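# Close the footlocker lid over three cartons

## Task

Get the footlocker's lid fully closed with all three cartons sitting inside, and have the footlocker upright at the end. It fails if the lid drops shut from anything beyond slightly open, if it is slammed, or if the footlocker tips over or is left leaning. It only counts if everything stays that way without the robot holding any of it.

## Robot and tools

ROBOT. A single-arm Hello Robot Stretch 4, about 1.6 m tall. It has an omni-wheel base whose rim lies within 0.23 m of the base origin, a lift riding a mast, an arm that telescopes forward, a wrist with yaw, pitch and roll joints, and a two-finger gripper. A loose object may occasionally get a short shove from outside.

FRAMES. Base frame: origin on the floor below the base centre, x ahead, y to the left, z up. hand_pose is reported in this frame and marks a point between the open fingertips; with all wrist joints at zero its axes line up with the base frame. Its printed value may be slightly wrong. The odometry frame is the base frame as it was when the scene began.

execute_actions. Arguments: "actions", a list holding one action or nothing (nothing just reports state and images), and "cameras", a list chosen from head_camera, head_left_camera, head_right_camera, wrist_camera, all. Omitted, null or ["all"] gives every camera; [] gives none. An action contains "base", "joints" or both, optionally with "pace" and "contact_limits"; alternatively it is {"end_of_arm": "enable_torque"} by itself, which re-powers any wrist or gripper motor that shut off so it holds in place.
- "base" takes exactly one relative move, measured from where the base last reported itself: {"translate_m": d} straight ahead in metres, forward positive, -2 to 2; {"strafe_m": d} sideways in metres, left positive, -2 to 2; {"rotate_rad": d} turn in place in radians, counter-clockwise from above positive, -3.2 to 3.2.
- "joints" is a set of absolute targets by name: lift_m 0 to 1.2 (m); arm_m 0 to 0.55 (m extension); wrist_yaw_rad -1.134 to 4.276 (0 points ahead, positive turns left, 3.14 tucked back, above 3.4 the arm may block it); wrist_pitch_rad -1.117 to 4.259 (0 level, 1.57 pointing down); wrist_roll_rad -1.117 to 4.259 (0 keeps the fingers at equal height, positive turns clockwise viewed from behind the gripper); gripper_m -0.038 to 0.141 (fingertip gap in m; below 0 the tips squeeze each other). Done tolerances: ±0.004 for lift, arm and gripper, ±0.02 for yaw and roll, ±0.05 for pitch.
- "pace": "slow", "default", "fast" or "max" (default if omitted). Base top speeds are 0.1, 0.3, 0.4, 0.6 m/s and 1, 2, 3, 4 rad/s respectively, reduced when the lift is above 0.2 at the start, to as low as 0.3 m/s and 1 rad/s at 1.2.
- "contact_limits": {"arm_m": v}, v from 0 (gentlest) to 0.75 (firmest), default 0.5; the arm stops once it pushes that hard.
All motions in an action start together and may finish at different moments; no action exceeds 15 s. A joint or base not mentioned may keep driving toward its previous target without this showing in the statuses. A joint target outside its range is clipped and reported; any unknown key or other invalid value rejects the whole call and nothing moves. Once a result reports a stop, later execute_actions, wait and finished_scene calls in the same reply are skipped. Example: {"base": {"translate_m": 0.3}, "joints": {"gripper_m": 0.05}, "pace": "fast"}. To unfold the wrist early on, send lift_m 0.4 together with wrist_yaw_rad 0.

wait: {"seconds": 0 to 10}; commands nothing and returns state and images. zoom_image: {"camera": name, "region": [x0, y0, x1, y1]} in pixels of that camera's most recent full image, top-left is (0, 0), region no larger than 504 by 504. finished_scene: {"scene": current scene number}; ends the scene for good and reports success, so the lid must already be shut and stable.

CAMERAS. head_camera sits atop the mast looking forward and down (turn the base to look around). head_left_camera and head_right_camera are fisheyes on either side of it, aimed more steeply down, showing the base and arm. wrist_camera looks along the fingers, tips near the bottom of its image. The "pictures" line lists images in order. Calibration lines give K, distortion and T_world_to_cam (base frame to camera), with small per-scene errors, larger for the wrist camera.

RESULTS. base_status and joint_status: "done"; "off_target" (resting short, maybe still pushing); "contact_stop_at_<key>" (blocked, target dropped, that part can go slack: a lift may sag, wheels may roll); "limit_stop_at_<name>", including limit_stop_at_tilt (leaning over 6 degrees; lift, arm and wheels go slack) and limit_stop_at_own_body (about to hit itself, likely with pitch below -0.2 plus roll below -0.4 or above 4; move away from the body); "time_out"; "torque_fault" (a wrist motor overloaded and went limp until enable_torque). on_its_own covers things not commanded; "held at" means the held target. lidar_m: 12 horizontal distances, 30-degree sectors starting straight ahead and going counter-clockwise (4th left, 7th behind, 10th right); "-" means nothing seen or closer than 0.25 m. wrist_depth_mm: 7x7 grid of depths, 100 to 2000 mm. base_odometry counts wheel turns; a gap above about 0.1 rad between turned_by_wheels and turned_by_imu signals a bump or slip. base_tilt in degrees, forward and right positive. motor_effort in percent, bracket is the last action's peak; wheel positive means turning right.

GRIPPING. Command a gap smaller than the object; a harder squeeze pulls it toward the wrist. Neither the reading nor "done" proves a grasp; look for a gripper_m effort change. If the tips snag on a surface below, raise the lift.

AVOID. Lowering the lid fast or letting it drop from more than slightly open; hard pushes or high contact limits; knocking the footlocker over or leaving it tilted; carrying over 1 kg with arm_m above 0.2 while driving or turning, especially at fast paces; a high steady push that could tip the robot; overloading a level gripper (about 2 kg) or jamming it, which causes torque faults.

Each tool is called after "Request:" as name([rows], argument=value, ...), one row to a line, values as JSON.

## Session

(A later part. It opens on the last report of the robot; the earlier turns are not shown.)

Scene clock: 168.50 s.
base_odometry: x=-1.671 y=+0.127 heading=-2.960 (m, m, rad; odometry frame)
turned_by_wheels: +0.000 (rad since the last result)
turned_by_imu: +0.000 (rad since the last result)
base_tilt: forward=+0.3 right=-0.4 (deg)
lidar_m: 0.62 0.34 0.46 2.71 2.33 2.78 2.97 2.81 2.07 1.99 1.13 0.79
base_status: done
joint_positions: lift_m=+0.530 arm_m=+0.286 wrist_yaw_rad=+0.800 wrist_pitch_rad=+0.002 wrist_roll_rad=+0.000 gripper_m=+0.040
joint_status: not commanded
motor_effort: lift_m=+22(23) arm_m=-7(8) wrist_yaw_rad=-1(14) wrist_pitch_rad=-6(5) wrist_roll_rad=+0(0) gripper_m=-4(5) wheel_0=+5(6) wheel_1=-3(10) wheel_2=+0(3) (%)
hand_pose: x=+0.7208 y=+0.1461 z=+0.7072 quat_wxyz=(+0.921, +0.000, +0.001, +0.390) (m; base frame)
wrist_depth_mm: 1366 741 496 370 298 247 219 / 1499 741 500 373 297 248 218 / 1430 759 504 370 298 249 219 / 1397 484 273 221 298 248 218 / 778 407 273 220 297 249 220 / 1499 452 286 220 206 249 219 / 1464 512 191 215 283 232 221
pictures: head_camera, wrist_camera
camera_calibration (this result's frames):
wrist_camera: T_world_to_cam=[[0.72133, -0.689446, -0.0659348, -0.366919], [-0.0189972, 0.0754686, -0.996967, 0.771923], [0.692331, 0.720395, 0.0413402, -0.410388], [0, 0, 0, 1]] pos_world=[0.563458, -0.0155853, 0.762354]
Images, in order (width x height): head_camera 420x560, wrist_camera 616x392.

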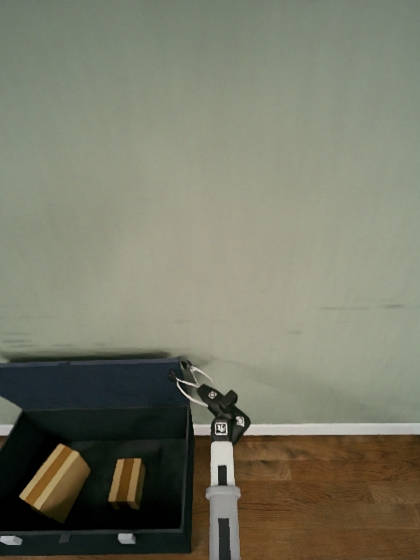

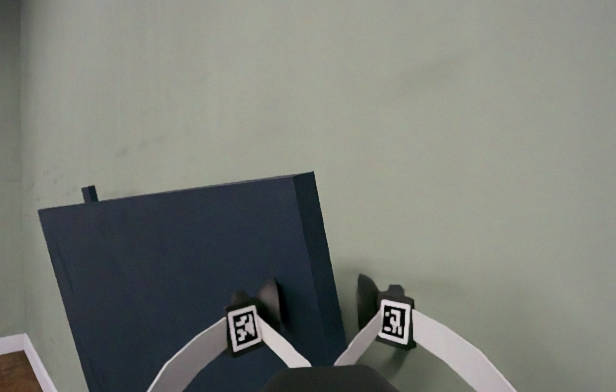

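Request:
execute_actions([
  {"joints":{"wrist_yaw_rad":0.9,"arm_m":0.24,"lift_m":0.516,"wrist_roll_rad":-0.35,"gripper_m":0.045},"pace":"slow"},
], cameras=["wrist_camera","head_camera"])

Scene clock: 182.70 s.
base_odometry: x=-1.671 y=+0.127 heading=-2.960 (m, m, rad; odometry frame)
turned_by_wheels: +0.000 (rad since the last result)
turned_by_imu: +0.000 (rad since the last result)
base_tilt: forward=+0.2 right=-0.4 (deg)
lidar_m: 0.62 0.35 0.47 2.72 2.34 2.77 2.93 2.80 2.10 1.98 1.12 0.83
base_status: not commanded
joint_positions: lift_m=+0.516 arm_m=+0.241 wrist_yaw_rad=+0.901 wrist_pitch_rad=+0.004 wrist_roll_rad=-0.350 gripper_m=+0.045
joint_status: all done
motor_effort: lift_m=+15(22) arm_m=-8(7) wrist_yaw_rad=-3(3) wrist_pitch_rad=-10(11) wrist_roll_rad=+2(2) gripper_m=-4(4) wheel_0=+5(5) wheel_1=-3(3) wheel_2=+0(0) (%)
hand_pose: x=+0.6599 y=+0.1719 z=+0.6934 quat_wxyz=(+0.886, -0.158, -0.074, +0.429) (m; base frame)
wrist_depth_mm: - - 1060 654 484 377 320 / - - 931 615 455 357 309 / - 1182 788 569 430 345 297 / - 549 276 195 404 330 290 / - 627 291 190 379 320 277 / 1576 715 263 198 189 303 268 / 831 768 264 186 340 278 260
pictures: head_camera, wrist_camera
camera_calibration (this result's frames):
wrist_camera: T_world_to_cam=[[0.758107, -0.588838, 0.280256, -0.587729], [0.243898, -0.142551, -0.959267, 0.59293], [0.604803, 0.795581, 0.0355478, -0.337383], [0, 0, 0, 1]] pos_world=[0.504997, 0.00686054, 0.745486]
Images, in order (width x height): head_camera 420x560, wrist_camera 616x392.

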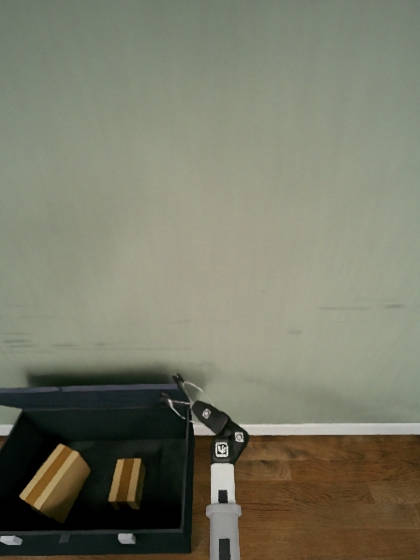

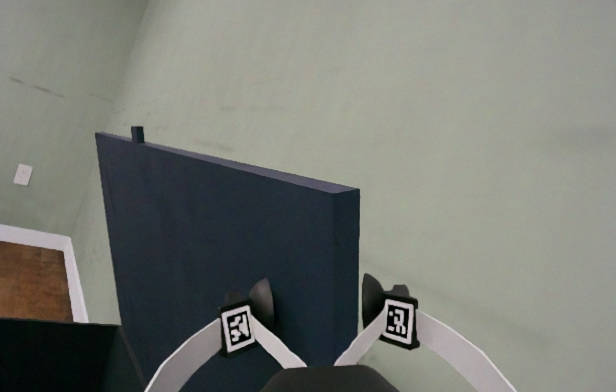

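Request:
execute_actions([
  {"base":{"strafe_m":-0.04},"joints":{"wrist_yaw_rad":1.05,"arm_m":0.18,"lift_m":0.463,"wrist_roll_rad":-0.65},"pace":"slow"},
], cameras=["wrist_camera","head_camera"])

Scene clock: 187.57 s.
base_odometry: x=-1.678 y=+0.166 heading=-2.960 (m, m, rad; odometry frame)
turned_by_wheels: +0.000 (rad since the last result)
turned_by_imu: +0.000 (rad since the last result)
base_tilt: forward=+0.1 right=-0.5 (deg)
lidar_m: 0.70 0.37 0.44 2.76 2.32 2.99 2.93 2.79 2.02 1.90 1.10 0.78
base_status: done
joint_positions: lift_m=+0.463 arm_m=+0.181 wrist_yaw_rad=+1.051 wrist_pitch_rad=+0.006 wrist_roll_rad=-0.650 gripper_m=+0.045
joint_status: all done
motor_effort: lift_m=+15(16) arm_m=-8(8) wrist_yaw_rad=-4(14) wrist_pitch_rad=-19(16) wrist_roll_rad=+2(0) gripper_m=-5(7) wheel_0=+5(12) wheel_1=-5(8) wheel_2=+0(1) (%)
hand_pose: x=+0.5713 y=+0.2071 z=+0.6396 quat_wxyz=(+0.819, -0.278, -0.158, +0.476) (m; base frame)
wrist_depth_mm: - - - 1708 1008 699 544 / - - - 1308 842 609 492 / - - 492 1025 715 544 452 / 1863 - 336 189 634 492 410 / 854 946 394 180 564 449 382 / 683 946 294 195 208 410 357 / 647 891 304 186 433 357 336
pictures: head_camera, wrist_camera
camera_calibration (this result's frames):
wrist_camera: T_world_to_cam=[[0.729662, -0.40408, 0.551646, -0.680431], [0.497142, -0.240438, -0.83369, 0.363171], [0.469514, 0.882558, 0.0254465, -0.244131], [0, 0, 0, 1]] pos_world=[0.43056, 0.0278321, 0.684341]
Images, in order (width x height): head_camera 420x560, wrist_camera 616x392.

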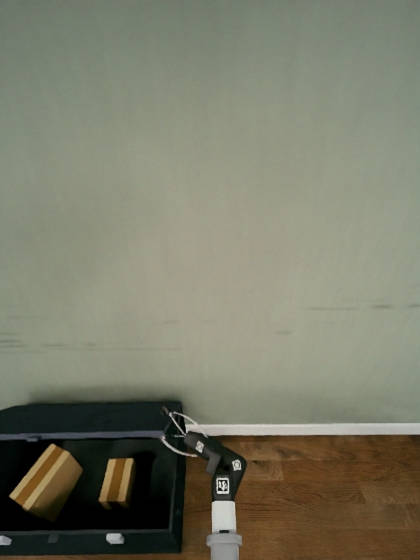

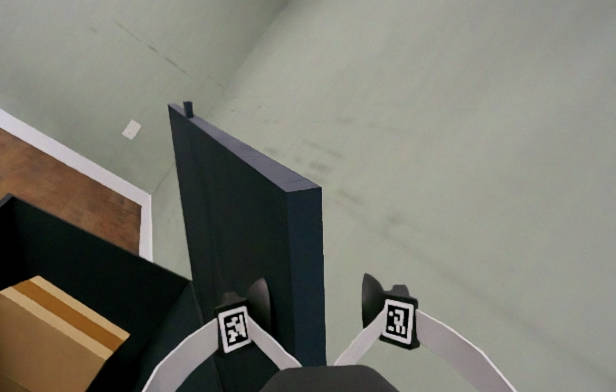

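Request:
execute_actions([
  {"base":{"strafe_m":-0.035},"joints":{"wrist_yaw_rad":1.2,"arm_m":0.127,"lift_m":0.367,"wrist_roll_rad":-1.0},"pace":"slow"},
], cameras=["wrist_camera","head_camera"])

Scene clock: 193.20 s.
base_odometry: x=-1.684 y=+0.201 heading=-2.959 (m, m, rad; odometry frame)
turned_by_wheels: +0.001 (rad since the last result)
turned_by_imu: +0.001 (rad since the last result)
base_tilt: forward=+0.1 right=-0.5 (deg)
lidar_m: 0.78 0.39 0.47 2.78 2.40 2.96 2.90 2.74 2.03 1.90 1.11 0.81
base_status: done
joint_positions: lift_m=+0.367 arm_m=+0.128 wrist_yaw_rad=+1.203 wrist_pitch_rad=+0.007 wrist_roll_rad=-1.000 gripper_m=+0.045
joint_status: all done
motor_effort: lift_m=+16(18) arm_m=-7(7) wrist_yaw_rad=-9(16) wrist_pitch_rad=-19(19) wrist_roll_rad=+1(5) gripper_m=-6(5) wheel_0=+8(12) wheel_1=-2(7) wheel_2=+0(1) (%)
hand_pose: x=+0.4845 y=+0.2378 z=+0.5434 quat_wxyz=(+0.723, -0.397, -0.269, +0.498) (m; base frame)
wrist_depth_mm: 1921 - - - - - 1336 / 1464 - - - - 1430 1060 / 1205 1863 - - 1499 1042 831 / 917 917 - 1430 1098 842 691 / 809 723 976 991 854 699 591 / 723 723 218 768 207 580 512 / 554 741 699 194 564 488 455
pictures: head_camera, wrist_camera
camera_calibration (this result's frames):
wrist_camera: T_world_to_cam=[[0.559521, -0.20115, 0.804037, -0.654567], [0.763668, -0.251886, -0.594444, 0.0771503], [0.322098, 0.946621, 0.0126769, -0.164925], [0, 0, 0, 1]] pos_world=[0.360449, 0.0438886, 0.574248]
Images, in order (width x height): head_camera 420x560, wrist_camera 616x392.

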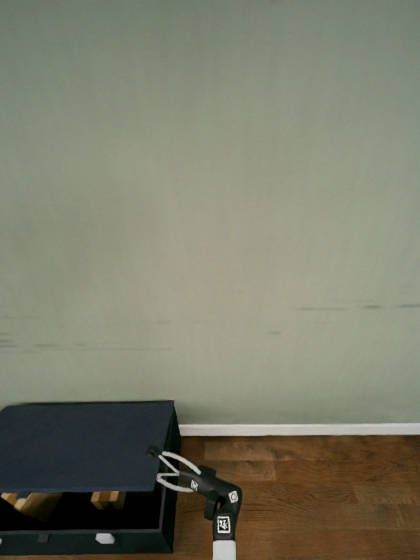

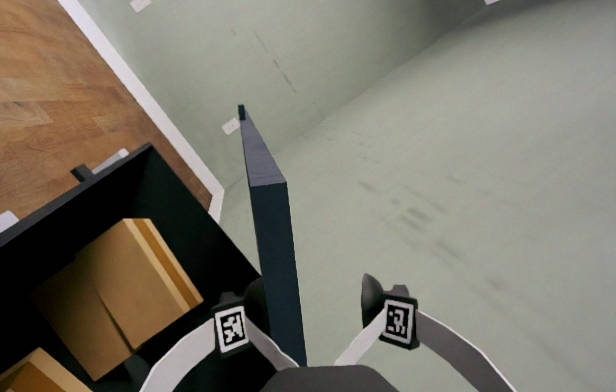

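Request:
execute_actions([
  {"joints":{"arm_m":0.075,"lift_m":0.245,"wrist_roll_rad":-1.1},"pace":"slow"},
], cameras=["wrist_camera","head_camera"])

Scene clock: 197.97 s.
base_odometry: x=-1.684 y=+0.201 heading=-2.960 (m, m, rad; odometry frame)
turned_by_wheels: +0.000 (rad since the last result)
turned_by_imu: +0.000 (rad since the last result)
base_tilt: forward=+0.2 right=-0.4 (deg)
lidar_m: 0.75 0.39 0.48 2.79 2.38 2.97 2.94 2.72 2.00 1.87 1.12 0.81
base_status: not commanded
joint_positions: lift_m=+0.245 arm_m=+0.077 wrist_yaw_rad=+1.198 wrist_pitch_rad=+0.008 wrist_roll_rad=-1.101 gripper_m=+0.045
joint_status: all done
on_its_own: wrist_pitch_rad is at rest, and its effort (-24) is outside its rest range (-23 to +23)
motor_effort: lift_m=+17(16) arm_m=-8(7) wrist_yaw_rad=+5(14) wrist_pitch_rad=-24(23) wrist_roll_rad=+3(4) gripper_m=-4(5) wheel_0=+6(8) wheel_1=-2(2) wheel_2=+0(0) (%)
hand_pose: x=+0.4338 y=+0.2369 z=+0.4210 quat_wxyz=(+0.703, -0.434, -0.292, +0.483) (m; base frame)
wrist_depth_mm: 1160 - - - - - 1983 / 976 1618 - - - 1808 1366 / 842 1182 866 - 1808 1336 1025 / 691 330 741 1537 1229 991 820 / 285 741 732 1008 960 798 691 / 172 741 723 283 207 661 597 / 177 182 723 196 627 549 521
pictures: head_camera, wrist_camera
camera_calibration (this result's frames):
wrist_camera: T_world_to_cam=[[0.481187, -0.172083, 0.859562, -0.524252], [0.814108, -0.275913, -0.510979, -0.00846614], [0.325095, 0.945653, 0.00732826, -0.145001], [0, 0, 0, 1]] pos_world=[0.306295, 0.0445695, 0.447364]
Images, in order (width x height): head_camera 420x560, wrist_camera 616x392.

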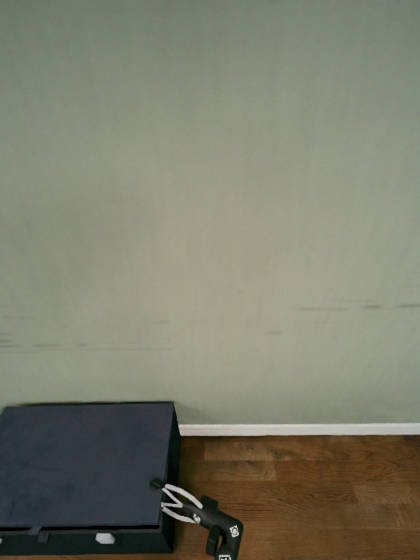

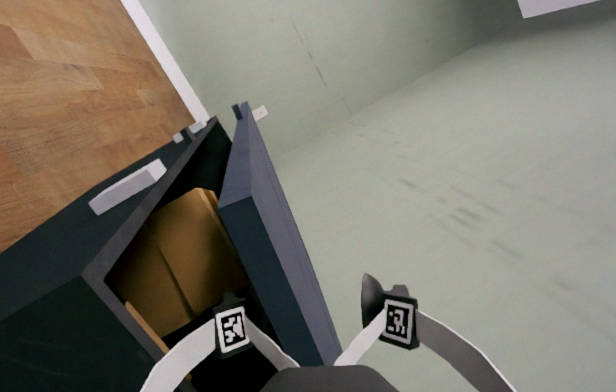

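Request:
execute_actions([
  {"base":{"strafe_m":-0.028},"joints":{"lift_m":0.224},"pace":"slow"},
], cameras=["wrist_camera"])

Scene clock: 202.23 s.
base_odometry: x=-1.689 y=+0.228 heading=-2.959 (m, m, rad; odometry frame)
turned_by_wheels: +0.000 (rad since the last result)
turned_by_imu: +0.001 (rad since the last result)
base_tilt: forward=+0.2 right=-0.4 (deg)
lidar_m: 0.77 0.41 0.47 2.80 2.41 3.01 2.96 2.67 1.97 1.87 1.14 0.80
base_status: done
joint_positions: lift_m=+0.224 arm_m=+0.076 wrist_yaw_rad=+1.202 wrist_pitch_rad=+0.008 wrist_roll_rad=-1.101 gripper_m=+0.045
joint_status: all done
motor_effort: lift_m=+16(16) arm_m=-7(8) wrist_yaw_rad=-6(7) wrist_pitch_rad=-23(22) wrist_roll_rad=+3(2) gripper_m=-8(5) wheel_0=+7(9) wheel_1=-4(9) wheel_2=+0(1) (%)
hand_pose: x=+0.4328 y=+0.2376 z=+0.4000 quat_wxyz=(+0.702, -0.433, -0.293, +0.484) (m; base frame)
wrist_depth_mm: 1098 - - - - - - / 917 1618 - - - 1983 1366 / 809 1160 621 - 1863 1336 1042 / 676 357 307 1576 1308 991 831 / 306 200 768 580 991 798 699 / 199 204 209 303 206 668 603 / 206 211 223 229 634 554 525
pictures: wrist_camera
camera_calibration (this result's frames):
wrist_camera: T_world_to_cam=[[0.481844, -0.170235, 0.859562, -0.506325], [0.815161, -0.272787, -0.51098, -0.0193482], [0.321464, 0.946893, 0.0073283, -0.14391], [0, 0, 0, 1]] pos_world=[0.306004, 0.0447951, 0.426386]
Images, in order (width x height): wrist_camera 616x392.

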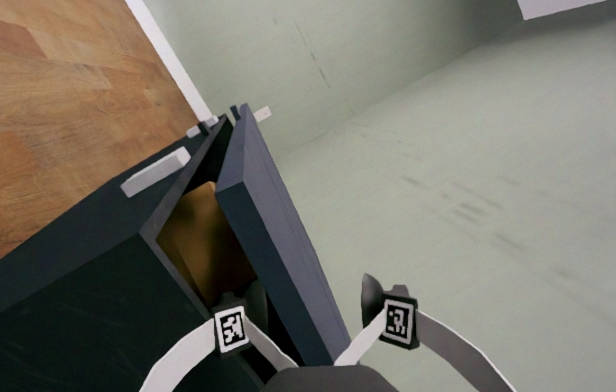

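Request:
execute_actions([
  {"base":{"strafe_m":-0.006},"joints":{"lift_m":0.215},"pace":"slow"},
], cameras=["wrist_camera"])

Scene clock: 205.43 s.
base_odometry: x=-1.690 y=+0.234 heading=-2.959 (m, m, rad; odometry frame)
turned_by_wheels: +0.000 (rad since the last result)
turned_by_imu: +0.000 (rad since the last result)
base_tilt: forward=+0.1 right=-0.5 (deg)
lidar_m: 0.74 0.40 0.46 2.82 2.47 2.97 2.95 2.69 1.97 1.87 1.12 0.81
base_status: done
joint_positions: lift_m=+0.215 arm_m=+0.076 wrist_yaw_rad=+1.203 wrist_pitch_rad=+0.003 wrist_roll_rad=-1.100 gripper_m=+0.045
joint_status: all done
motor_effort: lift_m=+15(15) arm_m=-7(7) wrist_yaw_rad=-9(9) wrist_pitch_rad=-7(23) wrist_roll_rad=+1(2) gripper_m=-3(6) wheel_0=+8(7) wheel_1=-4(8) wheel_2=+0(3) (%)
hand_pose: x=+0.4325 y=+0.2378 z=+0.3926 quat_wxyz=(+0.702, -0.432, -0.295, +0.483) (m; base frame)
wrist_depth_mm: 1098 - - - - - - / 931 1576 - - - 1921 1366 / 798 1160 609 - 1863 1281 1060 / 683 359 320 1537 1281 991 842 / 304 202 759 554 976 820 707 / 203 210 212 231 207 683 603 / 211 216 228 235 627 554 530
pictures: wrist_camera
camera_calibration (this result's frames):
wrist_camera: T_world_to_cam=[[0.480637, -0.173617, 0.859561, -0.498402], [0.816256, -0.269663, -0.510889, -0.0241464], [0.320491, 0.947174, 0.012106, -0.145473], [0, 0, 0, 1]] pos_world=[0.305882, 0.0447458, 0.417832]
Images, in order (width x height): wrist_camera 616x392.

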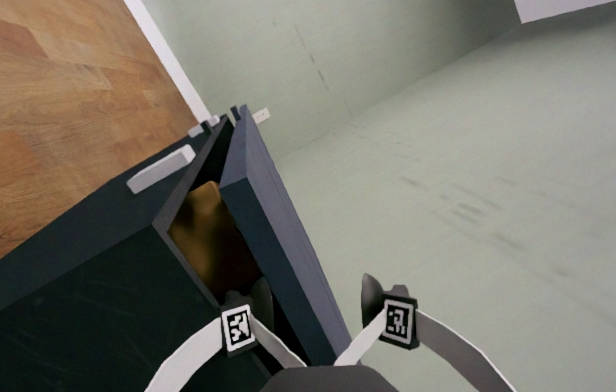

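Request:
execute_actions([
  {"base":{"strafe_m":-0.004},"pace":"slow"},
], cameras=["wrist_camera"])

Scene clock: 207.90 s.
base_odometry: x=-1.691 y=+0.237 heading=-2.959 (m, m, rad; odometry frame)
turned_by_wheels: +0.000 (rad since the last result)
turned_by_imu: +0.000 (rad since the last result)
base_tilt: forward=+0.2 right=-0.3 (deg)
lidar_m: 0.76 0.40 0.47 2.83 2.44 3.01 2.95 2.69 1.97 1.86 1.13 0.81
base_status: done
joint_positions: lift_m=+0.215 arm_m=+0.076 wrist_yaw_rad=+1.202 wrist_pitch_rad=+0.003 wrist_roll_rad=-1.100 gripper_m=+0.045
joint_status: not commanded
motor_effort: lift_m=+15(14) arm_m=-8(8) wrist_yaw_rad=-6(9) wrist_pitch_rad=-7(10) wrist_roll_rad=+1(2) gripper_m=-5(4) wheel_0=+6(11) wheel_1=-6(9) wheel_2=+0(2) (%)
hand_pose: x=+0.4328 y=+0.2376 z=+0.3926 quat_wxyz=(+0.703, -0.432, -0.294, +0.483) (m; base frame)
wrist_depth_mm: 1098 - - - - - 1983 / 931 1618 - - - 1983 1397 / 809 1160 564 - 1808 1308 1042 / 676 353 283 1576 1255 991 831 / 298 206 768 564 991 809 691 / 208 214 216 245 207 676 603 / 216 223 233 241 627 559 530
pictures: wrist_camera
camera_calibration (this result's frames):
wrist_camera: T_world_to_cam=[[0.480412, -0.174236, 0.859562, -0.498346], [0.815908, -0.270715, -0.510889, -0.0240606], [0.321711, 0.94676, 0.0121059, -0.145775], [0, 0, 0, 1]] pos_world=[0.30594, 0.0446702, 0.417832]
Images, in order (width x height): wrist_camera 616x392.

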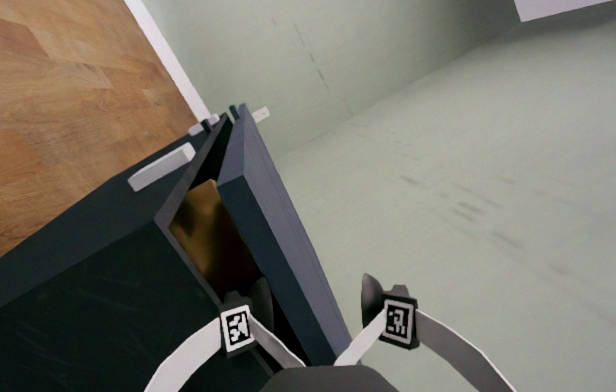

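Request:
execute_actions([
  {"base":{"strafe_m":-0.003},"pace":"slow"},
], cameras=["wrist_camera"])

Scene clock: 209.67 s.
base_odometry: x=-1.691 y=+0.240 heading=-2.959 (m, m, rad; odometry frame)
turned_by_wheels: +0.000 (rad since the last result)
turned_by_imu: +0.000 (rad since the last result)
base_tilt: forward=+0.1 right=-0.2 (deg)
lidar_m: 0.76 0.42 0.46 2.80 2.44 3.01 2.93 2.68 1.98 1.87 1.11 0.79
base_status: done
joint_positions: lift_m=+0.215 arm_m=+0.076 wrist_yaw_rad=+1.200 wrist_pitch_rad=+0.006 wrist_roll_rad=-1.100 gripper_m=+0.045
joint_status: not commanded
motor_effort: lift_m=+15(15) arm_m=-7(7) wrist_yaw_rad=+1(5) wrist_pitch_rad=-15(15) wrist_roll_rad=+1(3) gripper_m=-4(4) wheel_0=+3(6) wheel_1=-6(9) wheel_2=+0(1) (%)
hand_pose: x=+0.4333 y=+0.2372 z=+0.3919 quat_wxyz=(+0.703, -0.433, -0.293, +0.483) (m; base frame)
wrist_depth_mm: 1098 - - - - - 1983 / 931 1618 - - - 1863 1366 / 788 1160 569 - 1808 1336 1042 / 661 342 279 1464 1281 1008 820 / 291 211 768 564 960 798 691 / 212 220 220 281 206 676 597 / 220 227 239 246 627 554 521
pictures: wrist_camera
camera_calibration (this result's frames):
wrist_camera: T_world_to_cam=[[0.480749, -0.17343, 0.859536, -0.498382], [0.814944, -0.273435, -0.510979, -0.023809], [0.323646, 0.946127, 0.00988229, -0.145377], [0, 0, 0, 1]] pos_world=[0.30605, 0.044601, 0.417648]
Images, in order (width x height): wrist_camera 616x392.

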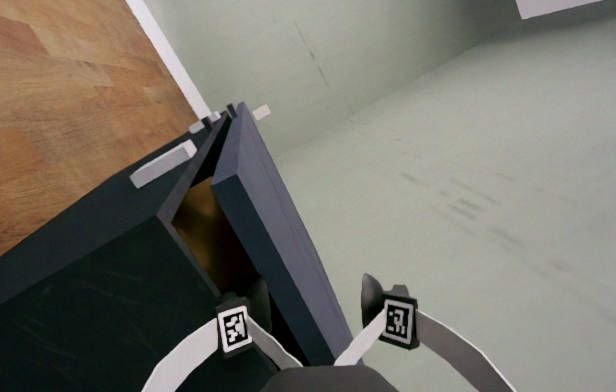

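Sliding off the rim now; lower the lift.

Request:
execute_actions([
  {"joints":{"lift_m":0.204},"pace":"slow"},
], cameras=["wrist_camera"])

Scene clock: 212.20 s.
base_odometry: x=-1.691 y=+0.240 heading=-2.959 (m, m, rad; odometry frame)
turned_by_wheels: +0.000 (rad since the last result)
turned_by_imu: +0.000 (rad since the last result)
base_tilt: forward=+0.3 right=-0.6 (deg)
lidar_m: 0.78 0.39 0.46 2.82 2.45 3.04 2.95 2.68 1.93 1.86 1.13 0.81
base_status: not commanded
joint_positions: lift_m=+0.204 arm_m=+0.076 wrist_yaw_rad=+1.198 wrist_pitch_rad=+0.006 wrist_roll_rad=-1.101 gripper_m=+0.045
joint_status: all done
motor_effort: lift_m=+15(17) arm_m=-7(7) wrist_yaw_rad=+6(8) wrist_pitch_rad=-17(23) wrist_roll_rad=+1(3) gripper_m=-4(4) wheel_0=+2(2) wheel_1=-6(6) wheel_2=+0(0) (%)
hand_pose: x=+0.4336 y=+0.2369 z=+0.3808 quat_wxyz=(+0.703, -0.433, -0.293, +0.482) (m; base frame)
wrist_depth_mm: 1078 - - - - - 1983 / 891 1537 - - - 1921 1366 / 778 1098 436 - 1808 1308 1042 / 647 329 232 1499 1229 976 831 / 281 211 221 496 960 798 683 / 213 220 221 293 206 676 597 / 222 228 240 247 627 554 525
pictures: wrist_camera
camera_calibration (this result's frames):
wrist_camera: T_world_to_cam=[[0.480351, -0.173845, 0.859675, -0.488842], [0.814551, -0.275022, -0.510753, -0.0293651], [0.325222, 0.94559, 0.00949808, -0.145488], [0, 0, 0, 1]] pos_world=[0.306051, 0.0445137, 0.406629]
Images, in order (width x height): wrist_camera 616x392.

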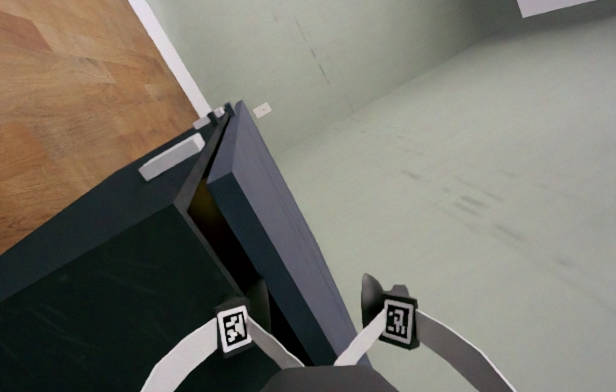

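Request:
execute_actions([
  {"base":{"strafe_m":-0.003},"joints":{"lift_m":0.198},"pace":"slow"},
], cameras=["wrist_camera"])

Scene clock: 214.77 s.
base_odometry: x=-1.692 y=+0.243 heading=-2.960 (m, m, rad; odometry frame)
turned_by_wheels: +0.000 (rad since the last result)
turned_by_imu: +0.000 (rad since the last result)
base_tilt: forward=+0.2 right=-0.3 (deg)
lidar_m: 0.77 0.38 0.46 2.85 2.46 3.00 2.93 2.63 1.97 1.86 1.09 0.81
base_status: done
joint_positions: lift_m=+0.198 arm_m=+0.076 wrist_yaw_rad=+1.200 wrist_pitch_rad=+0.003 wrist_roll_rad=-1.101 gripper_m=+0.045
joint_status: all done
motor_effort: lift_m=+14(14) arm_m=-7(6) wrist_yaw_rad=+1(5) wrist_pitch_rad=-9(16) wrist_roll_rad=+3(3) gripper_m=-2(5) wheel_0=+3(4) wheel_1=-4(9) wheel_2=+0(0) (%)
hand_pose: x=+0.4332 y=+0.2372 z=+0.3756 quat_wxyz=(+0.703, -0.432, -0.294, +0.482) (m; base frame)
wrist_depth_mm: 1042 - - - - - 1921 / 891 1537 - - - 1921 1336 / 768 1098 455 - 1808 1281 1042 / 647 334 226 1499 1255 991 842 / 285 213 223 469 960 809 683 / 214 222 223 277 206 676 591 / 224 231 241 246 621 554 525
pictures: wrist_camera
camera_calibration (this result's frames):
wrist_camera: T_world_to_cam=[[0.479814, -0.175292, 0.859681, -0.483607], [0.815443, -0.272492, -0.510686, -0.0326408], [0.323775, 0.946055, 0.0121954, -0.146089], [0, 0, 0, 1]] pos_world=[0.305958, 0.0445417, 0.40086]
Images, in order (width x height): wrist_camera 616x392.

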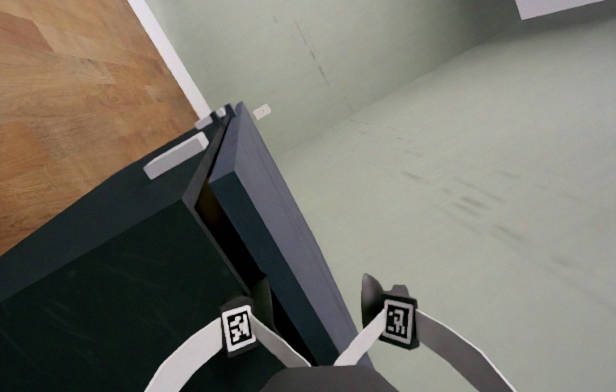

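Request:
execute_actions([
  {"base":{"strafe_m":-0.003},"pace":"slow"},
], cameras=["wrist_camera"])

Scene clock: 217.07 s.
base_odometry: x=-1.692 y=+0.246 heading=-2.960 (m, m, rad; odometry frame)
turned_by_wheels: +0.000 (rad since the last result)
turned_by_imu: +0.000 (rad since the last result)
base_tilt: forward=+0.3 right=-0.2 (deg)
lidar_m: 0.77 0.42 0.45 2.84 2.45 3.03 2.93 2.65 1.94 1.85 1.14 0.81
base_status: done
joint_positions: lift_m=+0.198 arm_m=+0.076 wrist_yaw_rad=+1.196 wrist_pitch_rad=+0.006 wrist_roll_rad=-1.101 gripper_m=+0.045
joint_status: not commanded
motor_effort: lift_m=+16(16) arm_m=-7(7) wrist_yaw_rad=+12(13) wrist_pitch_rad=-16(19) wrist_roll_rad=+3(2) gripper_m=-3(3) wheel_0=+2(4) wheel_1=-5(9) wheel_2=+0(2) (%)
hand_pose: x=+0.4341 y=+0.2365 z=+0.3746 quat_wxyz=(+0.703, -0.434, -0.292, +0.481) (m; base frame)
wrist_depth_mm: 1078 - - - - - 1983 / 878 1499 - - - 1808 1336 / 759 1078 477 - 1756 1281 1025 / 634 317 229 1499 1229 976 809 / 272 217 226 559 960 798 683 / 220 227 229 293 207 668 597 / 229 236 248 253 609 554 521
pictures: wrist_camera
camera_calibration (this result's frames):
wrist_camera: T_world_to_cam=[[0.480141, -0.174576, 0.859644, -0.483594], [0.813822, -0.27706, -0.510814, -0.0322393], [0.327349, 0.94486, 0.0090461, -0.145786], [0, 0, 0, 1]] pos_world=[0.306153, 0.0443909, 0.400569]
Images, in order (width x height): wrist_camera 616x392.

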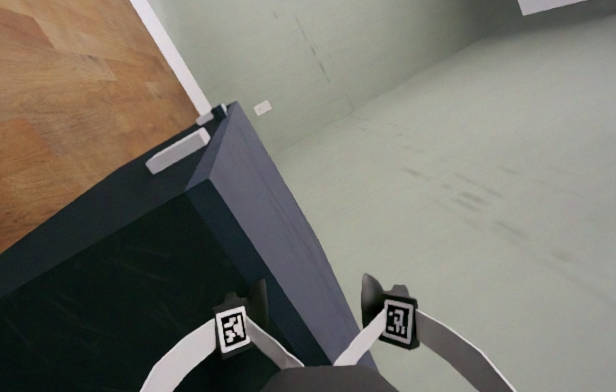

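Request:
execute_actions([
  {"base":{"strafe_m":-0.03}},
], cameras=["wrist_camera"])

Scene clock: 220.37 s.
base_odometry: x=-1.698 y=+0.275 heading=-2.960 (m, m, rad; odometry frame)
turned_by_wheels: +0.000 (rad since the last result)
turned_by_imu: +0.000 (rad since the last result)
base_tilt: forward=+0.1 right=-0.5 (deg)
lidar_m: 0.77 0.45 0.45 2.86 2.55 3.02 2.97 2.61 1.90 1.82 1.13 0.81
base_status: done
joint_positions: lift_m=+0.198 arm_m=+0.076 wrist_yaw_rad=+1.200 wrist_pitch_rad=+0.003 wrist_roll_rad=-1.100 gripper_m=+0.045
joint_status: not commanded
motor_effort: lift_m=+16(16) arm_m=-7(7) wrist_yaw_rad=+1(12) wrist_pitch_rad=-6(17) wrist_roll_rad=+2(2) gripper_m=-6(4) wheel_0=+3(11) wheel_1=-2(11) wheel_2=+0(2) (%)
hand_pose: x=+0.4333 y=+0.2372 z=+0.3757 quat_wxyz=(+0.703, -0.432, -0.294, +0.482) (m; base frame)
wrist_depth_mm: 1060 - - - - - 1921 / 878 1576 - - - 1921 1366 / 768 1098 525 - 1863 1281 1042 / 647 340 250 1537 1281 991 831 / 289 247 253 627 960 809 683 / 248 256 257 314 207 676 597 / 258 266 278 285 621 554 521
pictures: wrist_camera
camera_calibration (this result's frames):
wrist_camera: T_world_to_cam=[[0.47983, -0.175882, 0.859552, -0.483502], [0.815426, -0.272166, -0.510888, -0.0325959], [0.323797, 0.94604, 0.0128251, -0.146331], [0, 0, 0, 1]] pos_world=[0.30596, 0.0445241, 0.400819]
Images, in order (width x height): wrist_camera 616x392.

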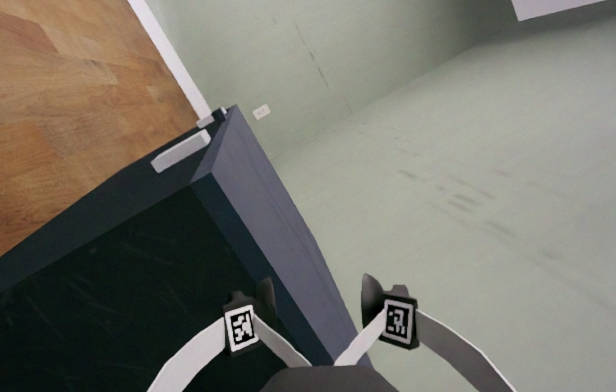

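Request:
finished_scene(scene=2)

The scene is finished: the task was done.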